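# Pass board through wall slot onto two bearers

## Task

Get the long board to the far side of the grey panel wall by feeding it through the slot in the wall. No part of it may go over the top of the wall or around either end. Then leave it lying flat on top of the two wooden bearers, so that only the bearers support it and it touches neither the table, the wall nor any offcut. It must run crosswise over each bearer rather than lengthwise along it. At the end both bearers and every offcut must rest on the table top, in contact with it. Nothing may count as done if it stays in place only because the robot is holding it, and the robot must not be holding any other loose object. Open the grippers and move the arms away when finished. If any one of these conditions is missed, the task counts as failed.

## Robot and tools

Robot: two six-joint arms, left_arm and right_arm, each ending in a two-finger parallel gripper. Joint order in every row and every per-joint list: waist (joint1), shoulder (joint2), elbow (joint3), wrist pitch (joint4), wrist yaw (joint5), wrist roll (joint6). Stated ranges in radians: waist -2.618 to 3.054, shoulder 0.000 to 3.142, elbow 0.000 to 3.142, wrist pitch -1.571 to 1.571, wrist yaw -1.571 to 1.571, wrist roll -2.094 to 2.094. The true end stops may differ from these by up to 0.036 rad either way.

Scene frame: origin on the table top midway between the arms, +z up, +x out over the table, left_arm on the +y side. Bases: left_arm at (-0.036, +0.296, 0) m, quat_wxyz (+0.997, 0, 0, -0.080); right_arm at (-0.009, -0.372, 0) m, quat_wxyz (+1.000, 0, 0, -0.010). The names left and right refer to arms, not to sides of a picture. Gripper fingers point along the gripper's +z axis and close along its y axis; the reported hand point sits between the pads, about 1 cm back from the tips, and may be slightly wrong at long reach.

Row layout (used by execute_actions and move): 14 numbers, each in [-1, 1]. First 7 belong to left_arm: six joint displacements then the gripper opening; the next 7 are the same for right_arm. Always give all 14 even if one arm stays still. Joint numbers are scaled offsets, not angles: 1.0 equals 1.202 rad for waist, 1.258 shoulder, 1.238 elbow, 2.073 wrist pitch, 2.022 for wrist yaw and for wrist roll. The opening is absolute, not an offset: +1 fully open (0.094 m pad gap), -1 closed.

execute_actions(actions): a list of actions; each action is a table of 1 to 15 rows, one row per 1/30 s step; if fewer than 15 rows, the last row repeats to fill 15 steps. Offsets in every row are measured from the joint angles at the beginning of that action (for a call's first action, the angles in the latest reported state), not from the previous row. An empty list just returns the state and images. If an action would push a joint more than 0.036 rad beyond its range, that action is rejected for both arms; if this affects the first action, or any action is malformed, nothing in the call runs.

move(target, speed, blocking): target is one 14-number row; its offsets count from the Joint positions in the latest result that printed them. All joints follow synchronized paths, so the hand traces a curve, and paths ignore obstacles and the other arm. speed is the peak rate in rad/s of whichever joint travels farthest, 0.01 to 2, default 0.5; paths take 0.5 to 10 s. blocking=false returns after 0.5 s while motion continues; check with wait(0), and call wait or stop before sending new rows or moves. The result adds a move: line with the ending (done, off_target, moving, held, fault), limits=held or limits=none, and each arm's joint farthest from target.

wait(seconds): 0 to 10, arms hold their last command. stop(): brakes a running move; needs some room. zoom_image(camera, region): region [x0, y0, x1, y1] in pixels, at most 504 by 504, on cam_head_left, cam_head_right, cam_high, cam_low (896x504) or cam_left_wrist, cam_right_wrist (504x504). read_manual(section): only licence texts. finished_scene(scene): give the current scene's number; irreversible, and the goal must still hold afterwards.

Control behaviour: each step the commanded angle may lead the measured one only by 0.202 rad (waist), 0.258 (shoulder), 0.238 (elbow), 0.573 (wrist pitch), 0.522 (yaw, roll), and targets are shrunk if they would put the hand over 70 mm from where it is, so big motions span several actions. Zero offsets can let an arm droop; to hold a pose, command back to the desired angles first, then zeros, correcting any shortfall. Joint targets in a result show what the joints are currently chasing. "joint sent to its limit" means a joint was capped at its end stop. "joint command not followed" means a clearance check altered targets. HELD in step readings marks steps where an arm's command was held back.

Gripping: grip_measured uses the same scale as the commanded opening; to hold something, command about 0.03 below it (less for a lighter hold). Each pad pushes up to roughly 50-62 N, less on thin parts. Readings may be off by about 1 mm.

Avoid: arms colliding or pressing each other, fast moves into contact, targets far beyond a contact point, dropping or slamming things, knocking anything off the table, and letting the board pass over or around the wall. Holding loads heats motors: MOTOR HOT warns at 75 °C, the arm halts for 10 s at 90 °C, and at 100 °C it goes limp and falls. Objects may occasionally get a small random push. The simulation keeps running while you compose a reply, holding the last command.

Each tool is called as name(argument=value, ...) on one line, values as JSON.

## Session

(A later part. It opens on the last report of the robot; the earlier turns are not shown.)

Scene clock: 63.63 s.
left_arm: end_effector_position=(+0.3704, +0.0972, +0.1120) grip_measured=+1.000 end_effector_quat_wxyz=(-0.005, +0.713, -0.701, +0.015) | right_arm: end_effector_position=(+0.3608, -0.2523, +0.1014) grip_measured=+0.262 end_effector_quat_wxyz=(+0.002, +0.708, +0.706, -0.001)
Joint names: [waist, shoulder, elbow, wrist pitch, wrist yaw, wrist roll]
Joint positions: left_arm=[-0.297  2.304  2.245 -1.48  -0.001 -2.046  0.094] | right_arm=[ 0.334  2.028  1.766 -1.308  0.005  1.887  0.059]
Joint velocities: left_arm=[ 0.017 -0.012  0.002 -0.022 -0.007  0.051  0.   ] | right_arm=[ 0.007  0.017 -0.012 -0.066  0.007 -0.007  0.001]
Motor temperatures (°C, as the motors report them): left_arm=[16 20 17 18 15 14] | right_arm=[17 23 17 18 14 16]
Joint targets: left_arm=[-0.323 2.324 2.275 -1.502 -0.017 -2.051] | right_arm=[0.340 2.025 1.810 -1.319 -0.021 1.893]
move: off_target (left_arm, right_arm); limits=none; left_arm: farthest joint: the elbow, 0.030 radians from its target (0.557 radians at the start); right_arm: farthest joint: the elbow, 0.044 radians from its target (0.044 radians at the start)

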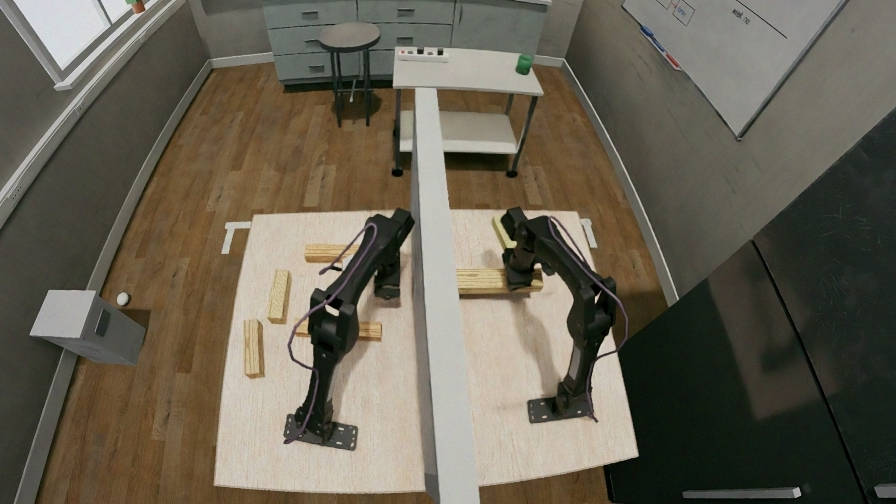

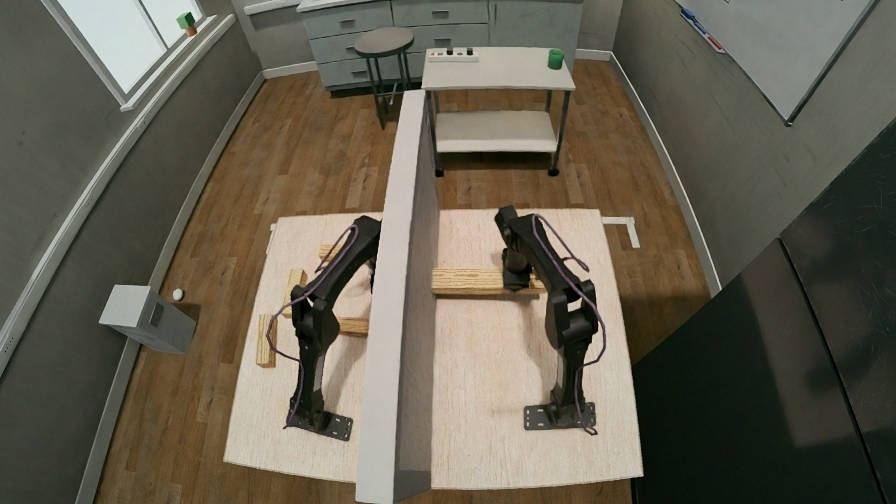

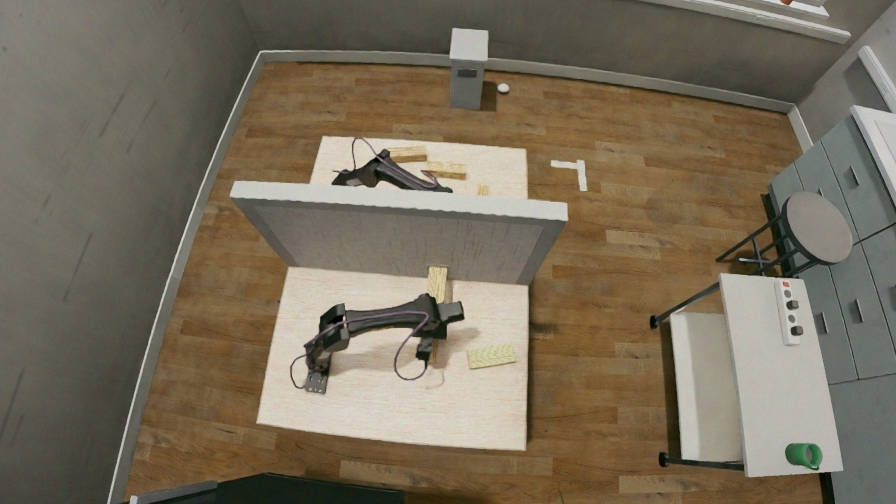

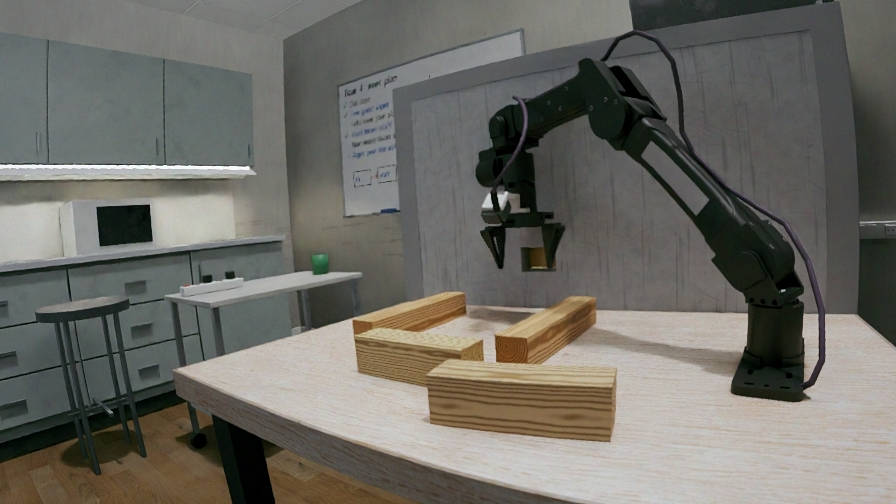

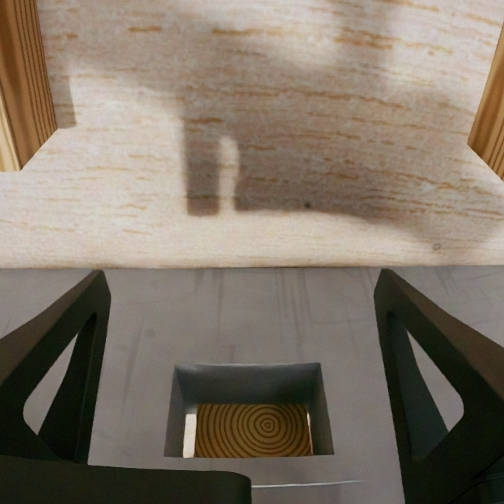

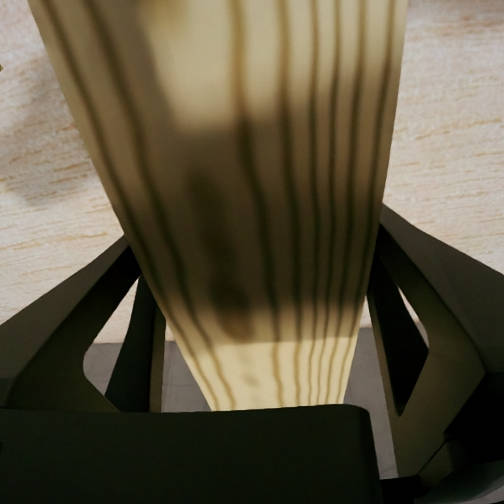

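execute_actions(actions=[[[0.02371,-0.02496,-0.06688,0.02103,-0.00791,-0.00247,1,0.01824,0.00297,0.04394,-0.00758,-0.01286,0.01423,0.2],[0.02371,-0.02496,-0.06688,0.02103,-0.00791,-0.00247,1,0.02234,0.00595,0.04830,-0.00840,-0.01286,0.01660,0.2],[0.02371,-0.02496,-0.06688,0.02103,-0.00791,-0.00247,1,0.02644,0.00892,0.05267,-0.00923,-0.01286,0.01896,0.2],[0.02371,-0.02496,-0.06688,0.02103,-0.00791,-0.00247,1,0.03054,0.01189,0.05703,-0.01006,-0.01286,0.02133,0.2],[0.02371,-0.02496,-0.06688,0.02103,-0.00791,-0.00247,1,0.03464,0.01487,0.06139,-0.01089,-0.01286,0.02369,0.2],[0.02371,-0.02496,-0.06688,0.02103,-0.00791,-0.00247,1,0.03873,0.01784,0.06575,-0.01171,-0.01286,0.02605,0.2],[0.02371,-0.02496,-0.06688,0.02103,-0.00791,-0.00247,1,0.04283,0.02081,0.07011,-0.01254,-0.01286,0.02842,0.2],[0.02371,-0.02496,-0.06688,0.02103,-0.00791,-0.00247,1,0.04693,0.02378,0.07448,-0.01337,-0.01286,0.03078,0.2],[0.02371,-0.02496,-0.06688,0.02103,-0.00791,-0.00247,1,0.05103,0.02676,0.07884,-0.01419,-0.01286,0.03315,0.2],[0.02371,-0.02496,-0.06688,0.02103,-0.00791,-0.00247,1,0.05513,0.02973,0.08320,-0.01502,-0.01286,0.03551,0.2],[0.02371,-0.02496,-0.06688,0.02103,-0.00791,-0.00247,1,0.05923,0.03270,0.08756,-0.01585,-0.01286,0.03787,0.2],[0.02371,-0.02496,-0.06688,0.02103,-0.00791,-0.00247,1,0.06333,0.03568,0.09192,-0.01667,-0.01286,0.04024,0.2],[0.02371,-0.02496,-0.06688,0.02103,-0.00791,-0.00247,1,0.06743,0.03865,0.09629,-0.01750,-0.01286,0.04260,0.2],[0.02371,-0.02496,-0.06688,0.02103,-0.00791,-0.00247,1,0.07153,0.04162,0.10065,-0.01833,-0.01286,0.04497,0.2],[0.02371,-0.02496,-0.06688,0.02103,-0.00791,-0.00247,1,0.07563,0.04460,0.10501,-0.01916,-0.01286,0.04733,0.2]],[[0.00666,-0.0159,-0.01292,0.00965,-0.00791,-0.00247,1,0.01786,0.00290,0.04413,-0.00770,-0.0115,0.01408,0.2],[0.00666,-0.0159,-0.01292,0.00965,-0.00791,-0.00247,1,0.02158,0.00581,0.04867,-0.00865,-0.0115,0.01629,0.2],[0.00666,-0.0159,-0.01292,0.00965,-0.00791,-0.00247,1,0.02530,0.00871,0.05322,-0.00961,-0.0115,0.01851,0.2],[0.00666,-0.0159,-0.01292,0.00965,-0.00791,-0.00247,1,0.02902,0.01162,0.05776,-0.01056,-0.0115,0.02072,0.2],[0.00666,-0.0159,-0.01292,0.00965,-0.00791,-0.00247,1,0.03275,0.01452,0.06231,-0.01151,-0.0115,0.02293,0.2],[0.00666,-0.0159,-0.01292,0.00965,-0.00791,-0.00247,1,0.03647,0.01742,0.06685,-0.01246,-0.0115,0.02514,0.2],[0.00666,-0.0159,-0.01292,0.00965,-0.00791,-0.00247,1,0.04019,0.02033,0.07140,-0.01341,-0.0115,0.02735,0.2],[0.00666,-0.0159,-0.01292,0.00965,-0.00791,-0.00247,1,0.04391,0.02323,0.07594,-0.01437,-0.0115,0.02957,0.2],[0.00666,-0.0159,-0.01292,0.00965,-0.00791,-0.00247,1,0.04763,0.02614,0.08049,-0.01532,-0.0115,0.03178,0.2],[0.00666,-0.0159,-0.01292,0.00965,-0.00791,-0.00247,1,0.05135,0.02904,0.08503,-0.01627,-0.0115,0.03399,0.2],[0.00666,-0.0159,-0.01292,0.00965,-0.00791,-0.00247,1,0.05507,0.03194,0.08958,-0.01722,-0.0115,0.03620,0.2],[0.00666,-0.0159,-0.01292,0.00965,-0.00791,-0.00247,1,0.05879,0.03485,0.09412,-0.01817,-0.0115,0.03841,0.2],[0.00666,-0.0159,-0.01292,0.00965,-0.00791,-0.00247,1,0.06251,0.03775,0.09867,-0.01913,-0.0115,0.04063,0.2],[0.00666,-0.0159,-0.01292,0.00965,-0.00791,-0.00247,1,0.06623,0.04066,0.10321,-0.02008,-0.0115,0.04284,0.2],[0.00666,-0.0159,-0.01292,0.00965,-0.00791,-0.00247,1,0.06996,0.04356,0.10776,-0.02103,-0.0115,0.04505,0.2]],[[0.00666,-0.0159,-0.01292,0.00965,-0.00791,-0.00247,1,0.01714,0.00328,0.04511,-0.00796,-0.0115,0.01342,0.2],[0.00666,-0.0159,-0.01292,0.00965,-0.00791,-0.00247,1,0.02013,0.00656,0.05063,-0.00918,-0.0115,0.01497,0.2],[0.00666,-0.0159,-0.01292,0.00965,-0.00791,-0.00247,1,0.02313,0.00984,0.05616,-0.01039,-0.0115,0.01652,0.2],[0.00666,-0.0159,-0.01292,0.00965,-0.00791,-0.00247,1,0.02612,0.01312,0.06168,-0.01160,-0.0115,0.01807,0.2],[0.00666,-0.0159,-0.01292,0.00965,-0.00791,-0.00247,1,0.02912,0.01640,0.06721,-0.01282,-0.0115,0.01962,0.2],[0.00666,-0.0159,-0.01292,0.00965,-0.00791,-0.00247,1,0.03211,0.01967,0.07273,-0.01403,-0.0115,0.02117,0.2],[0.00666,-0.0159,-0.01292,0.00965,-0.00791,-0.00247,1,0.03511,0.02295,0.07826,-0.01524,-0.0115,0.02272,0.2],[0.00666,-0.0159,-0.01292,0.00965,-0.00791,-0.00247,1,0.03810,0.02623,0.08378,-0.01645,-0.0115,0.02427,0.2],[0.00666,-0.0159,-0.01292,0.00965,-0.00791,-0.00247,1,0.04110,0.02951,0.08931,-0.01767,-0.0115,0.02582,0.2],[0.00666,-0.0159,-0.01292,0.00965,-0.00791,-0.00247,1,0.04409,0.03279,0.09483,-0.01888,-0.0115,0.02737,0.2],[0.00666,-0.0159,-0.01292,0.00965,-0.00791,-0.00247,1,0.04709,0.03607,0.10036,-0.02009,-0.0115,0.02892,0.2],[0.00666,-0.0159,-0.01292,0.00965,-0.00791,-0.00247,1,0.05008,0.03935,0.10588,-0.02131,-0.0115,0.03047,0.2],[0.00666,-0.0159,-0.01292,0.00965,-0.00791,-0.00247,1,0.05308,0.04263,0.11141,-0.02252,-0.0115,0.03202,0.2],[0.00666,-0.0159,-0.01292,0.00965,-0.00791,-0.00247,1,0.05607,0.04591,0.11693,-0.02373,-0.0115,0.03357,0.2],[0.00666,-0.0159,-0.01292,0.00965,-0.00791,-0.00247,1,0.05907,0.04919,0.12246,-0.02495,-0.0115,0.03512,0.2]]])

wait(seconds=0.4)

Scene clock: 67.77 s.
left_arm: end_effector_position=(+0.3797, +0.1062, +0.1004) grip_measured=+1.000 end_effector_quat_wxyz=(-0.009, +0.722, -0.691, +0.024) | right_arm: end_effector_position=(+0.3637, -0.1633, +0.0994) grip_measured=+0.262 end_effector_quat_wxyz=(+0.002, +0.705, +0.709, +0.000)
Joint names: [waist, shoulder, elbow, wrist pitch, wrist yaw, wrist roll]
Joint positions: left_arm=[-0.271  2.292  2.177 -1.405 -0.002 -2.047  0.094] | right_arm=[ 0.53   2.198  2.02  -1.391  0.003  2.074  0.059]
Joint velocities: left_arm=[ 0.002  0.012 -0.017 -0.066 -0.007 -0.051  0.   ] | right_arm=[ 0.105  0.11   0.188 -0.037 -0.007  0.139  0.   ]
Motor temperatures (°C, as the motors report them): left_arm=[16 21 17 18 15 14] | right_arm=[17 23 17 17 14 16]
Joint targets: left_arm=[-0.263 2.272 2.161 -1.403 -0.018 -2.051] | right_arm=[0.546 2.199 2.075 -1.409 -0.020 2.093]
Step readings (joint positions; steps 1 to 15: 1st action; 16 to 30: 2nd action; 31 to 45: 3rd action):
0: left_arm=[-0.297 2.304 2.245 -1.481 -0.001 -2.046] | right_arm=[0.334 2.028 1.766 -1.308 0.005 1.887]
1: left_arm=[-0.294 2.300 2.233 -1.470 -0.001 -2.046] | right_arm=[0.335 2.028 1.766 -1.309 0.005 1.890]
2: left_arm=[-0.292 2.294 2.214 -1.461 -0.001 -2.046] | right_arm=[0.337 2.030 1.769 -1.313 0.005 1.895]
4: left_arm=[-0.284 2.292 2.191 -1.456 -0.001 -2.046] | right_arm=[0.346 2.038 1.782 -1.318 0.005 1.904]
8: left_arm=[-0.272 2.292 2.177 -1.449 -0.001 -2.046] | right_arm=[0.372 2.056 1.806 -1.320 0.005 1.923]
15: left_arm=[-0.271 2.292 2.177 -1.440 -0.002 -2.046] | right_arm=[0.408 2.083 1.843 -1.331 0.004 1.956]
16: left_arm=[-0.271 2.292 2.177 -1.439 -0.002 -2.046] | right_arm=[0.412 2.087 1.847 -1.332 0.004 1.961]
17: left_arm=[-0.271 2.292 2.177 -1.436 -0.002 -2.046] | right_arm=[0.417 2.090 1.852 -1.333 0.004 1.965]
19: left_arm=[-0.271 2.292 2.177 -1.430 -0.002 -2.046] | right_arm=[0.426 2.097 1.862 -1.337 0.003 1.974]
23: left_arm=[-0.271 2.292 2.177 -1.425 -0.002 -2.046] | right_arm=[0.444 2.112 1.884 -1.344 0.003 1.991]
30: left_arm=[-0.271 2.292 2.177 -1.423 -0.002 -2.046] | right_arm=[0.475 2.137 1.923 -1.358 0.003 2.023]
31: left_arm=[-0.271 2.292 2.177 -1.421 -0.002 -2.046] | right_arm=[0.480 2.141 1.928 -1.359 0.003 2.027]
32: left_arm=[-0.271 2.292 2.177 -1.418 -0.002 -2.046] | right_arm=[0.484 2.144 1.933 -1.360 0.003 2.031]
34: left_arm=[-0.271 2.292 2.177 -1.413 -0.002 -2.046] | right_arm=[0.492 2.152 1.945 -1.365 0.003 2.038]
38: left_arm=[-0.271 2.292 2.177 -1.407 -0.002 -2.047] | right_arm=[0.506 2.170 1.972 -1.374 0.003 2.052]
45: Joint positions above

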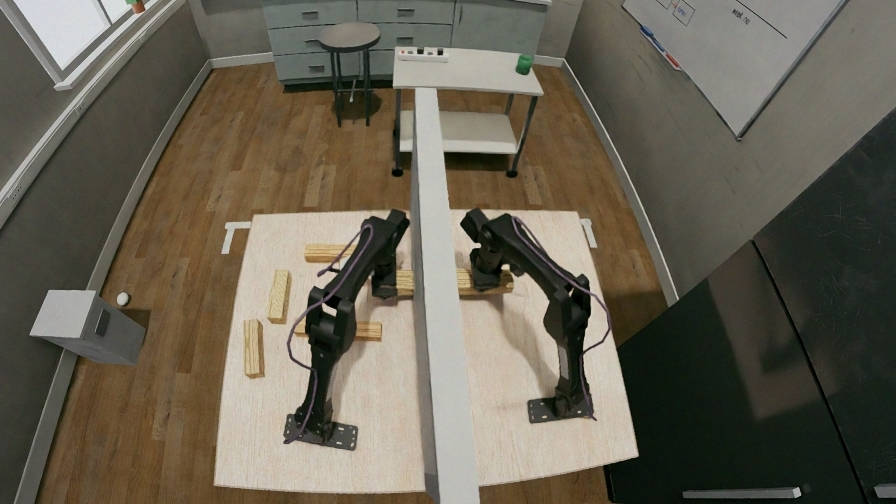

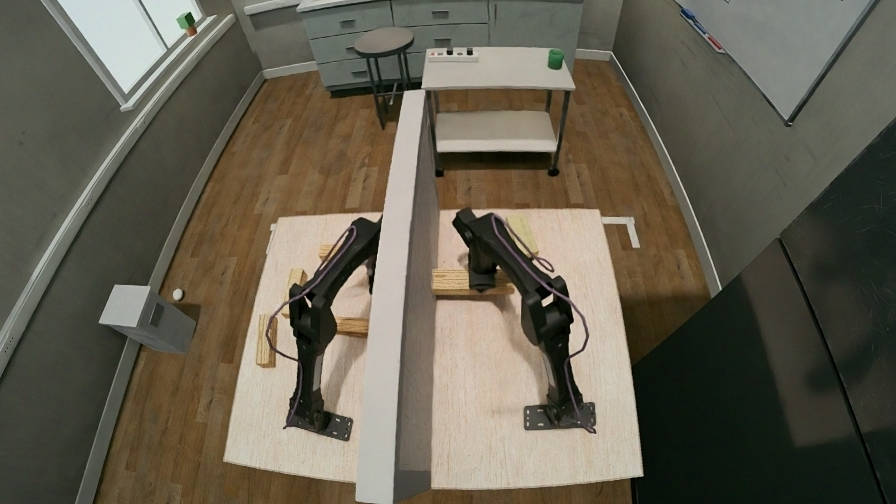

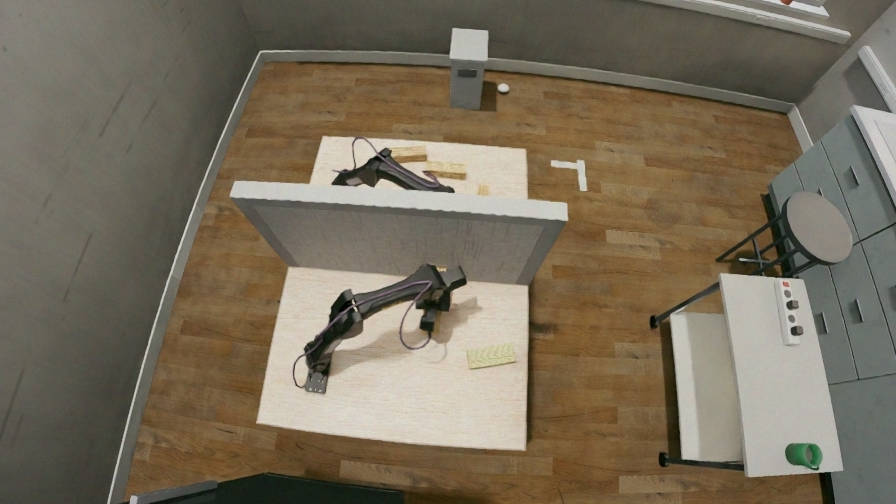

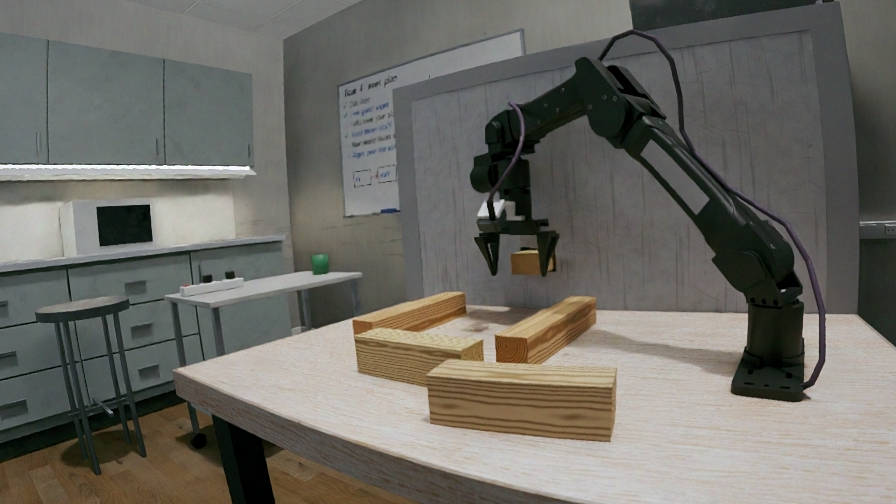

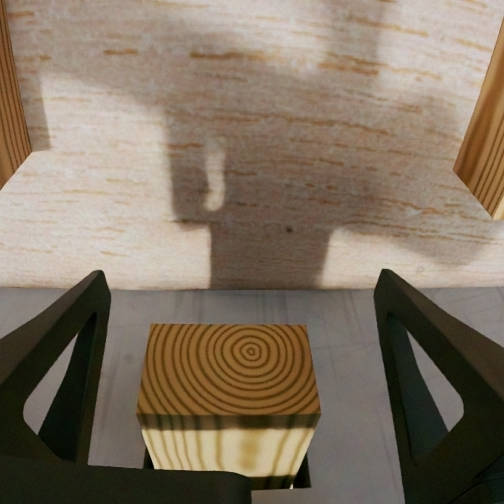

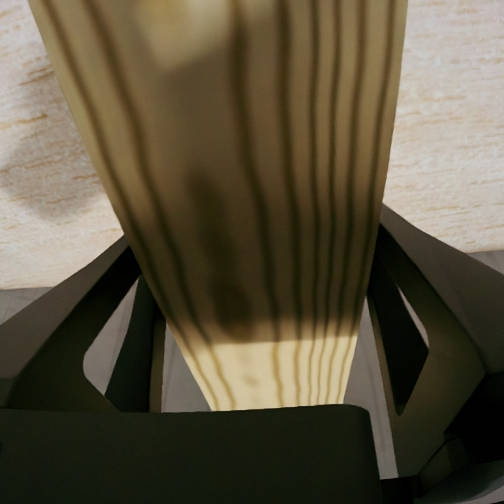

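Scene clock: 68.17 s.
left_arm: end_effector_position=(+0.3798, +0.1061, +0.1004) grip_measured=+1.000 end_effector_quat_wxyz=(-0.009, +0.722, -0.691, +0.024) | right_arm: end_effector_position=(+0.3612, -0.1593, +0.0990) grip_measured=+0.262 end_effector_quat_wxyz=(+0.000, +0.705, +0.709, -0.003)
Joint names: [waist, shoulder, elbow, wrist pitch, wrist yaw, wrist roll]
Joint positions: left_arm=[-0.271  2.292  2.177 -1.405 -0.002 -2.047  0.094] | right_arm=[ 0.541  2.206  2.03  -1.4    0.001  2.086  0.059]
Joint velocities: left_arm=[ 0.007 -0.007  0.007  0.037  0.037 -0.007  0.   ] | right_arm=[-0.012 -0.002  0.017 -0.037 -0.007  0.007  0.001]
Motor temperatures (°C, as the motors report them): left_arm=[16 21 17 18 15 14] | right_arm=[17 23 17 17 14 16]
Joint targets: left_arm=[-0.263 2.272 2.161 -1.403 -0.018 -2.051] | right_arm=[0.546 2.199 2.075 -1.409 -0.020 2.093]
wait: 0.40 s; no rest

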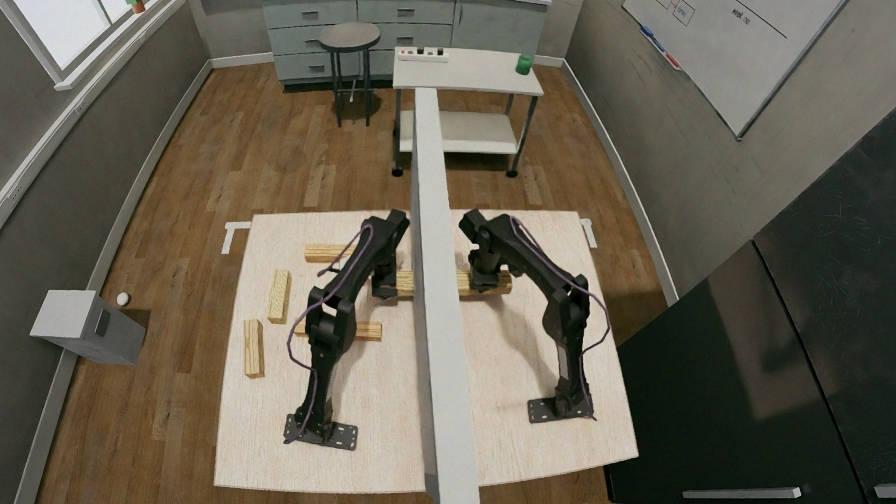

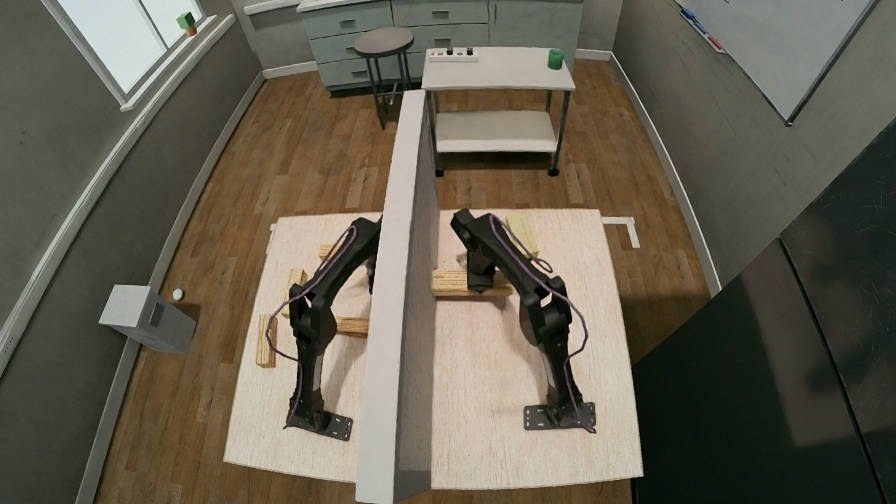

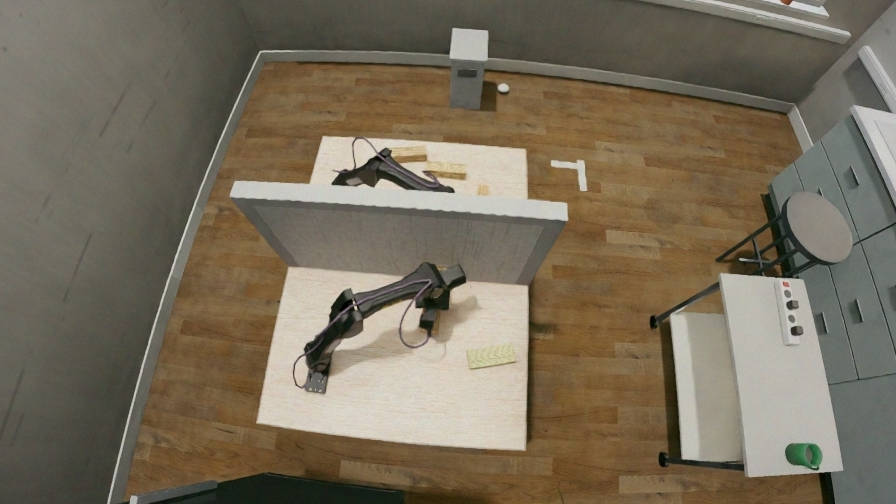

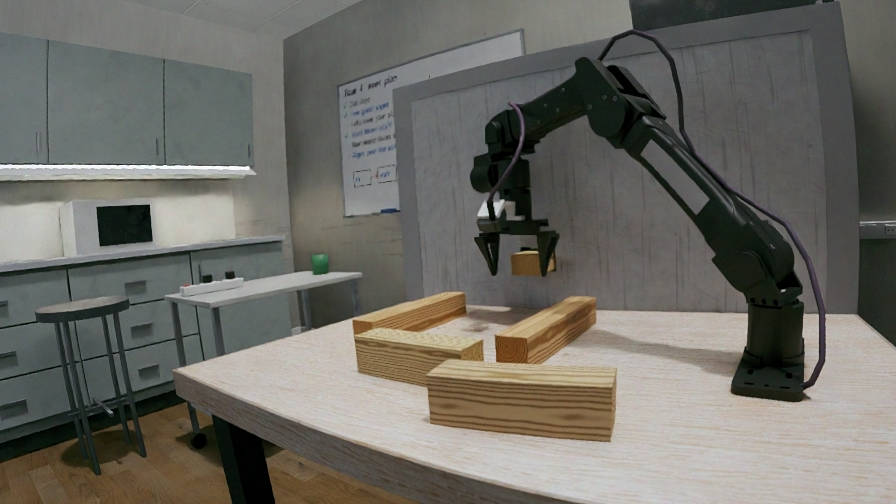

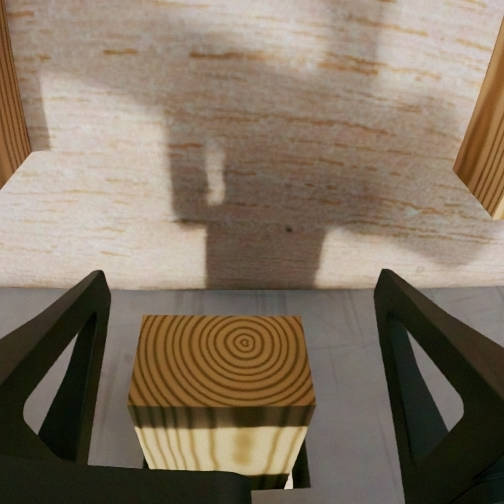

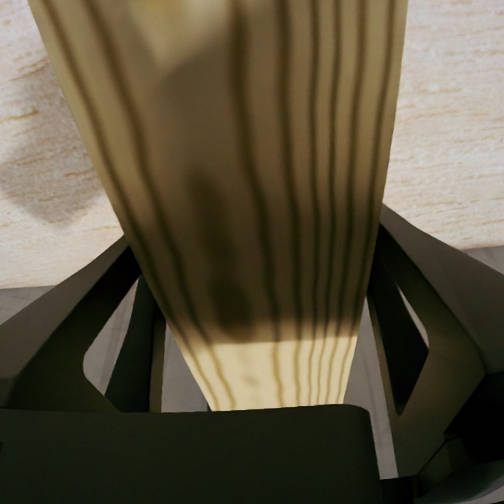

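move(target=[0.03311, -0.08076, -0.17940, 0.12287, 0.20895, 0.02468, 1, 0.00416, -0.00556, 0.03635, -0.00434, -0.01039, 0.00346, 0.2], speed=0.4)

Scene clock: 72.37 s.
left_arm: end_effector_position=(+0.3714, +0.0478, +0.0981) grip_measured=+1.000 end_effector_quat_wxyz=(+0.159, +0.688, -0.691, +0.153) | right_arm: end_effector_position=(+0.3613, -0.1598, +0.0990) grip_measured=+0.262 end_effector_quat_wxyz=(+0.001, +0.706, +0.708, -0.004)
Joint names: [waist, shoulder, elbow, wrist pitch, wrist yaw, wrist roll]
Joint positions: left_arm=[-0.239  2.219  1.974 -1.152  0.411 -2.001  0.094] | right_arm=[ 0.541  2.206  2.03  -1.401  0.005  2.087  0.059]
Joint velocities: left_arm=[-0.012  0.007 -0.002 -0.007 -0.037 -0.007  0.   ] | right_arm=[-0.017  0.007 -0.007  0.007 -0.007  0.022  0.   ]
Motor temperatures (°C, as the motors report them): left_arm=[16 22 17 18 15 14] | right_arm=[17 24 17 17 14 16]
Joint targets: left_arm=[-0.231 2.190 1.955 -1.150 0.420 -1.997] | right_arm=[0.546 2.199 2.075 -1.409 -0.019 2.093]
move: off_target (left_arm, right_arm); limits=none; left_arm: farthest joint: the shoulder, 0.028 radians from its target (0.101 radians at the start); right_arm: farthest joint: the elbow, 0.045 radians from its target (0.045 radians at the start)

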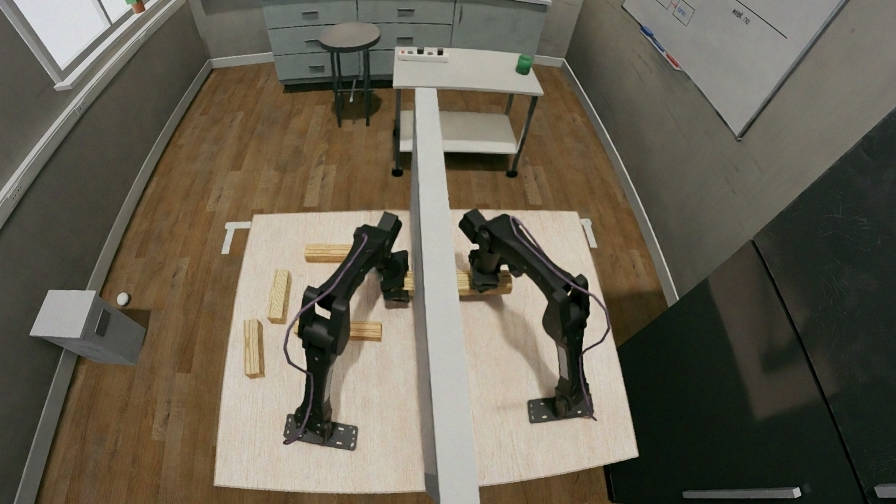

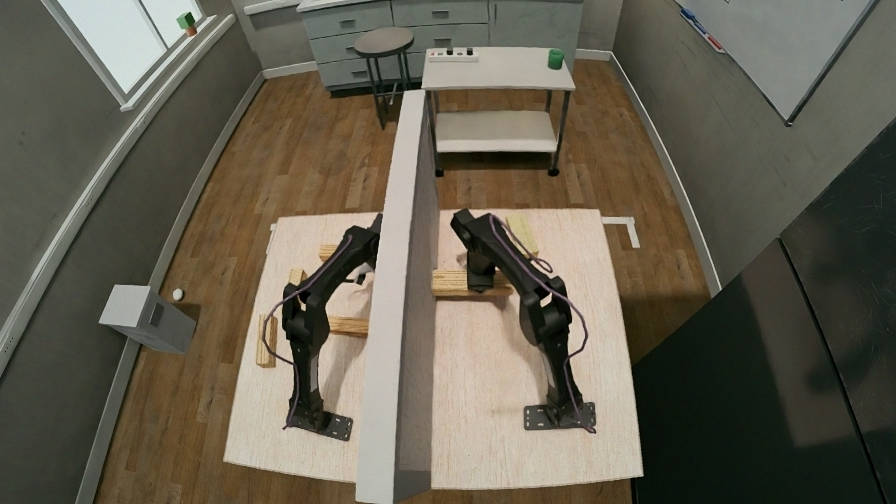

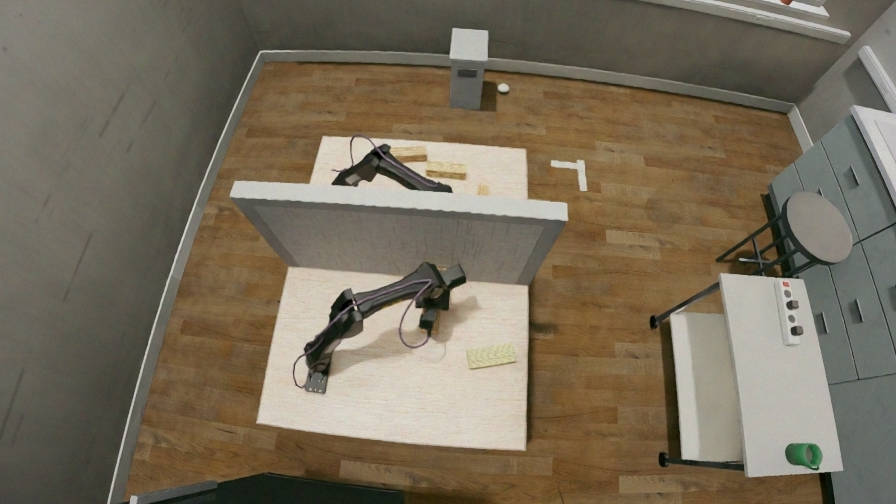

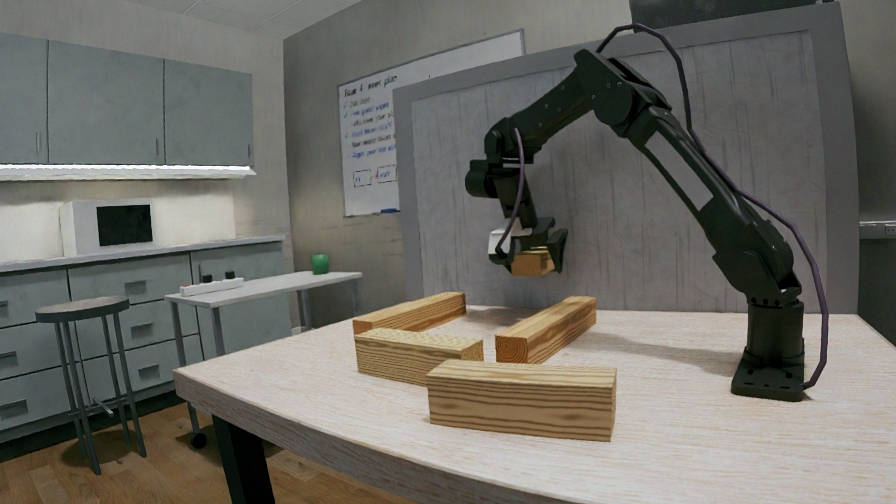

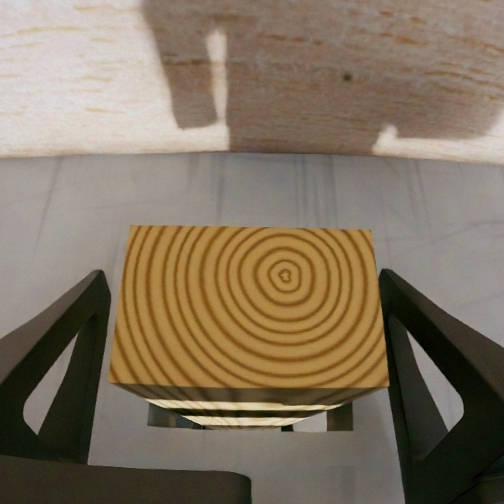

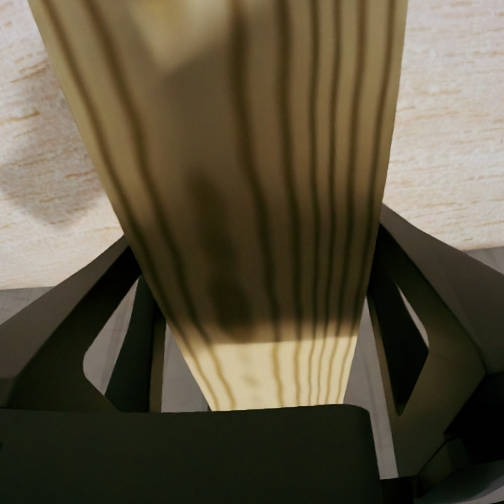

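execute_actions(actions=[[[0.00666,-0.02305,-0.01535,0.00096,0.00445,0.00198,0.85,0.00416,-0.00556,0.03635,-0.00386,-0.01187,0.00297,0.2],[0.00666,-0.02305,-0.01535,0.00096,0.00445,0.00198,0.7,0.00416,-0.00556,0.03635,-0.00386,-0.01187,0.00297,0.2],[0.00666,-0.02305,-0.01535,0.00096,0.00445,0.00198,0.55,0.00416,-0.00556,0.03635,-0.00386,-0.01187,0.00297,0.2],[0.00666,-0.02305,-0.01535,0.00096,0.00445,0.00198,0.45,0.00416,-0.00556,0.03635,-0.00386,-0.01187,0.00297,0.2],[0.00666,-0.02305,-0.01535,0.00096,0.00445,0.00198,0.38,0.00416,-0.00556,0.03635,-0.00386,-0.01187,0.00297,0.2],[0.00666,-0.02305,-0.01535,0.00096,0.00445,0.00198,0.33,0.00416,-0.00556,0.03635,-0.00386,-0.01187,0.00297,0.2],[0.00666,-0.02305,-0.01535,0.00096,0.00445,0.00198,0.3,0.00416,-0.00556,0.03635,-0.00386,-0.01187,0.00297,0.2],[0.00666,-0.02305,-0.01535,0.00096,0.00445,0.00198,0.27,0.00416,-0.00556,0.03635,-0.00386,-0.01187,0.00297,0.2],[0.00666,-0.02305,-0.01535,0.00096,0.00445,0.00198,0.24,0.00416,-0.00556,0.03635,-0.00386,-0.01187,0.00297,0.2],[0.00666,-0.02305,-0.01535,0.00096,0.00445,0.00198,0.2,0.00416,-0.00556,0.03635,-0.00386,-0.01187,0.00297,0.2]]])

Scene clock: 73.33 s.
left_arm: end_effector_position=(+0.3720, +0.0475, +0.0982) grip_measured=+0.248 end_effector_quat_wxyz=(+0.158, +0.688, -0.692, +0.155) | right_arm: end_effector_position=(+0.3604, -0.1600, +0.0990) grip_measured=+0.262 end_effector_quat_wxyz=(+0.000, +0.706, +0.708, -0.005)
Joint names: [waist, shoulder, elbow, wrist pitch, wrist yaw, wrist roll]
Joint positions: left_arm=[-0.239  2.219  1.974 -1.149  0.412 -2.001  0.059] | right_arm=[ 0.541  2.206  2.03  -1.405  0.003  2.087  0.059]
Joint velocities: left_arm=[ 0.002 -0.002 -0.007 -0.095 -0.051 -0.007 -0.001] | right_arm=[-0.022  0.002  0.012  0.007  0.066 -0.007  0.   ]
Motor temperatures (°C, as the motors report them): left_arm=[16 22 17 18 15 14] | right_arm=[17 24 17 17 14 16]
Joint targets: left_arm=[-0.231 2.190 1.955 -1.150 0.420 -1.997] | right_arm=[0.546 2.199 2.075 -1.409 -0.019 2.093]
Step readings (joint positions):
0: left_arm=[-0.239 2.219 1.974 -1.152 0.412 -2.001] | right_arm=[0.541 2.206 2.030 -1.401 0.005 2.087]
1: left_arm=[-0.239 2.219 1.974 -1.152 0.412 -2.001] | right_arm=[0.541 2.206 2.030 -1.401 0.005 2.087]
2: left_arm=[-0.239 2.219 1.974 -1.152 0.412 -2.001] | right_arm=[0.541 2.206 2.030 -1.401 0.005 2.087]
4: left_arm=[-0.239 2.219 1.974 -1.152 0.412 -2.001] | right_arm=[0.541 2.206 2.030 -1.401 0.005 2.087]
8: left_arm=[-0.239 2.219 1.974 -1.150 0.412 -2.001] | right_arm=[0.541 2.206 2.030 -1.403 0.003 2.087]
15: Joint positions above

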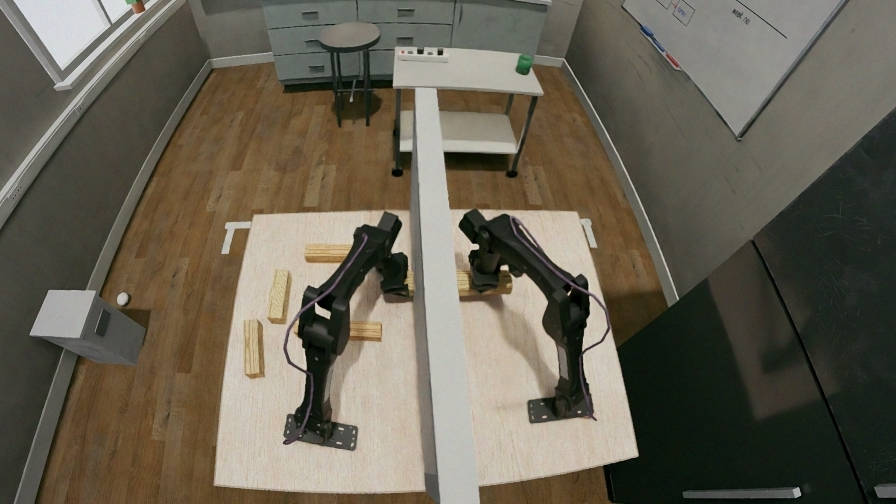

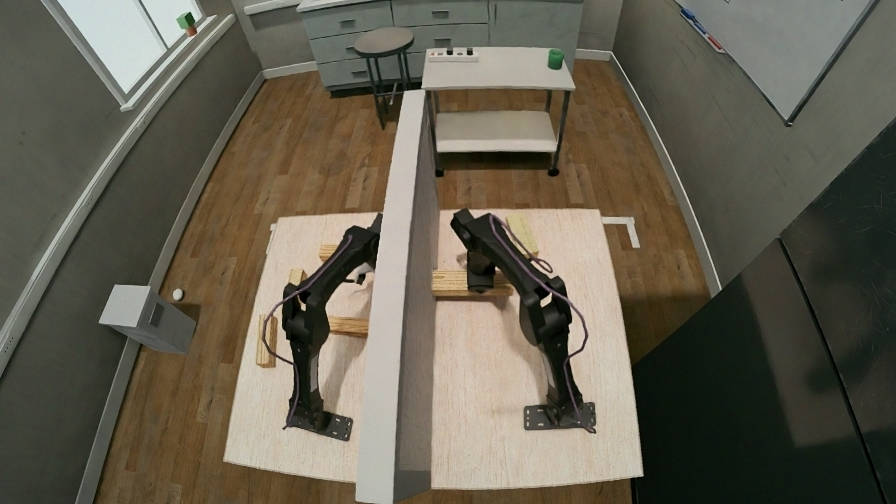

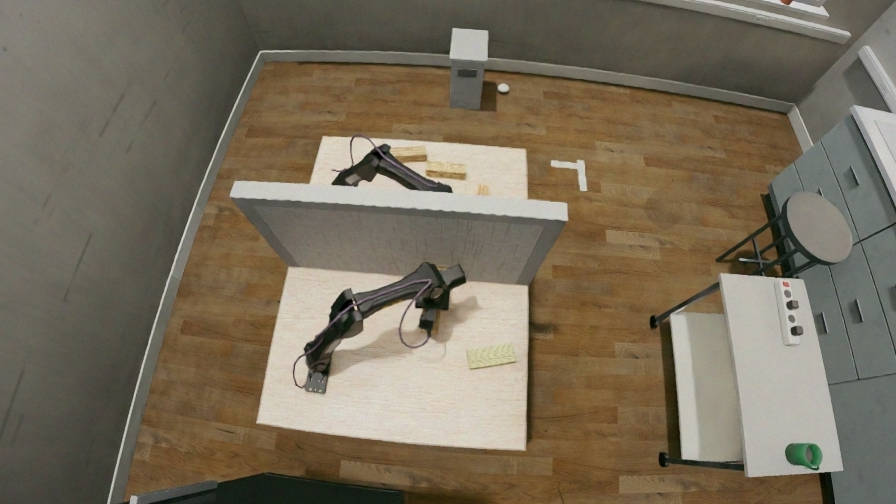

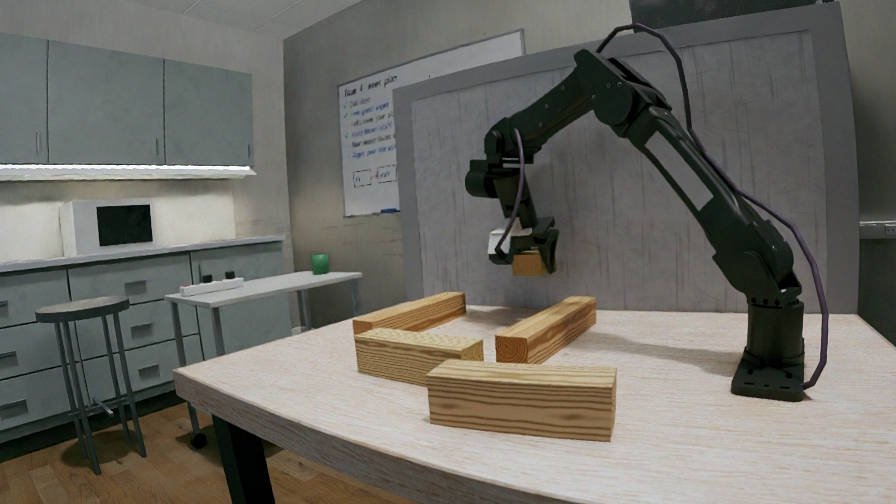

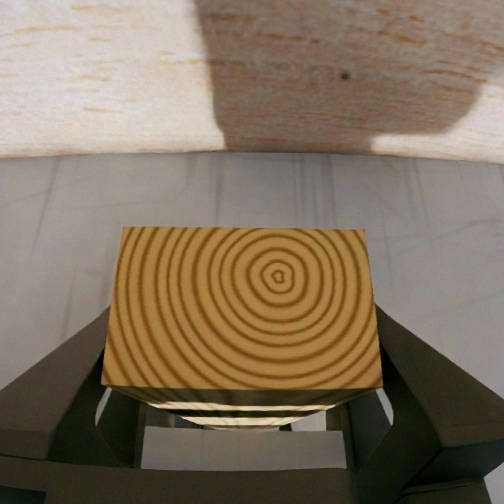

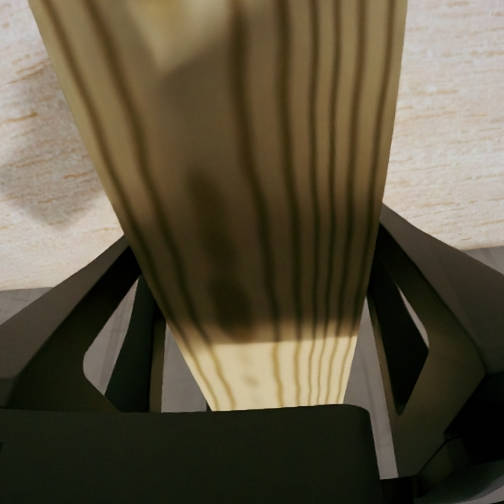

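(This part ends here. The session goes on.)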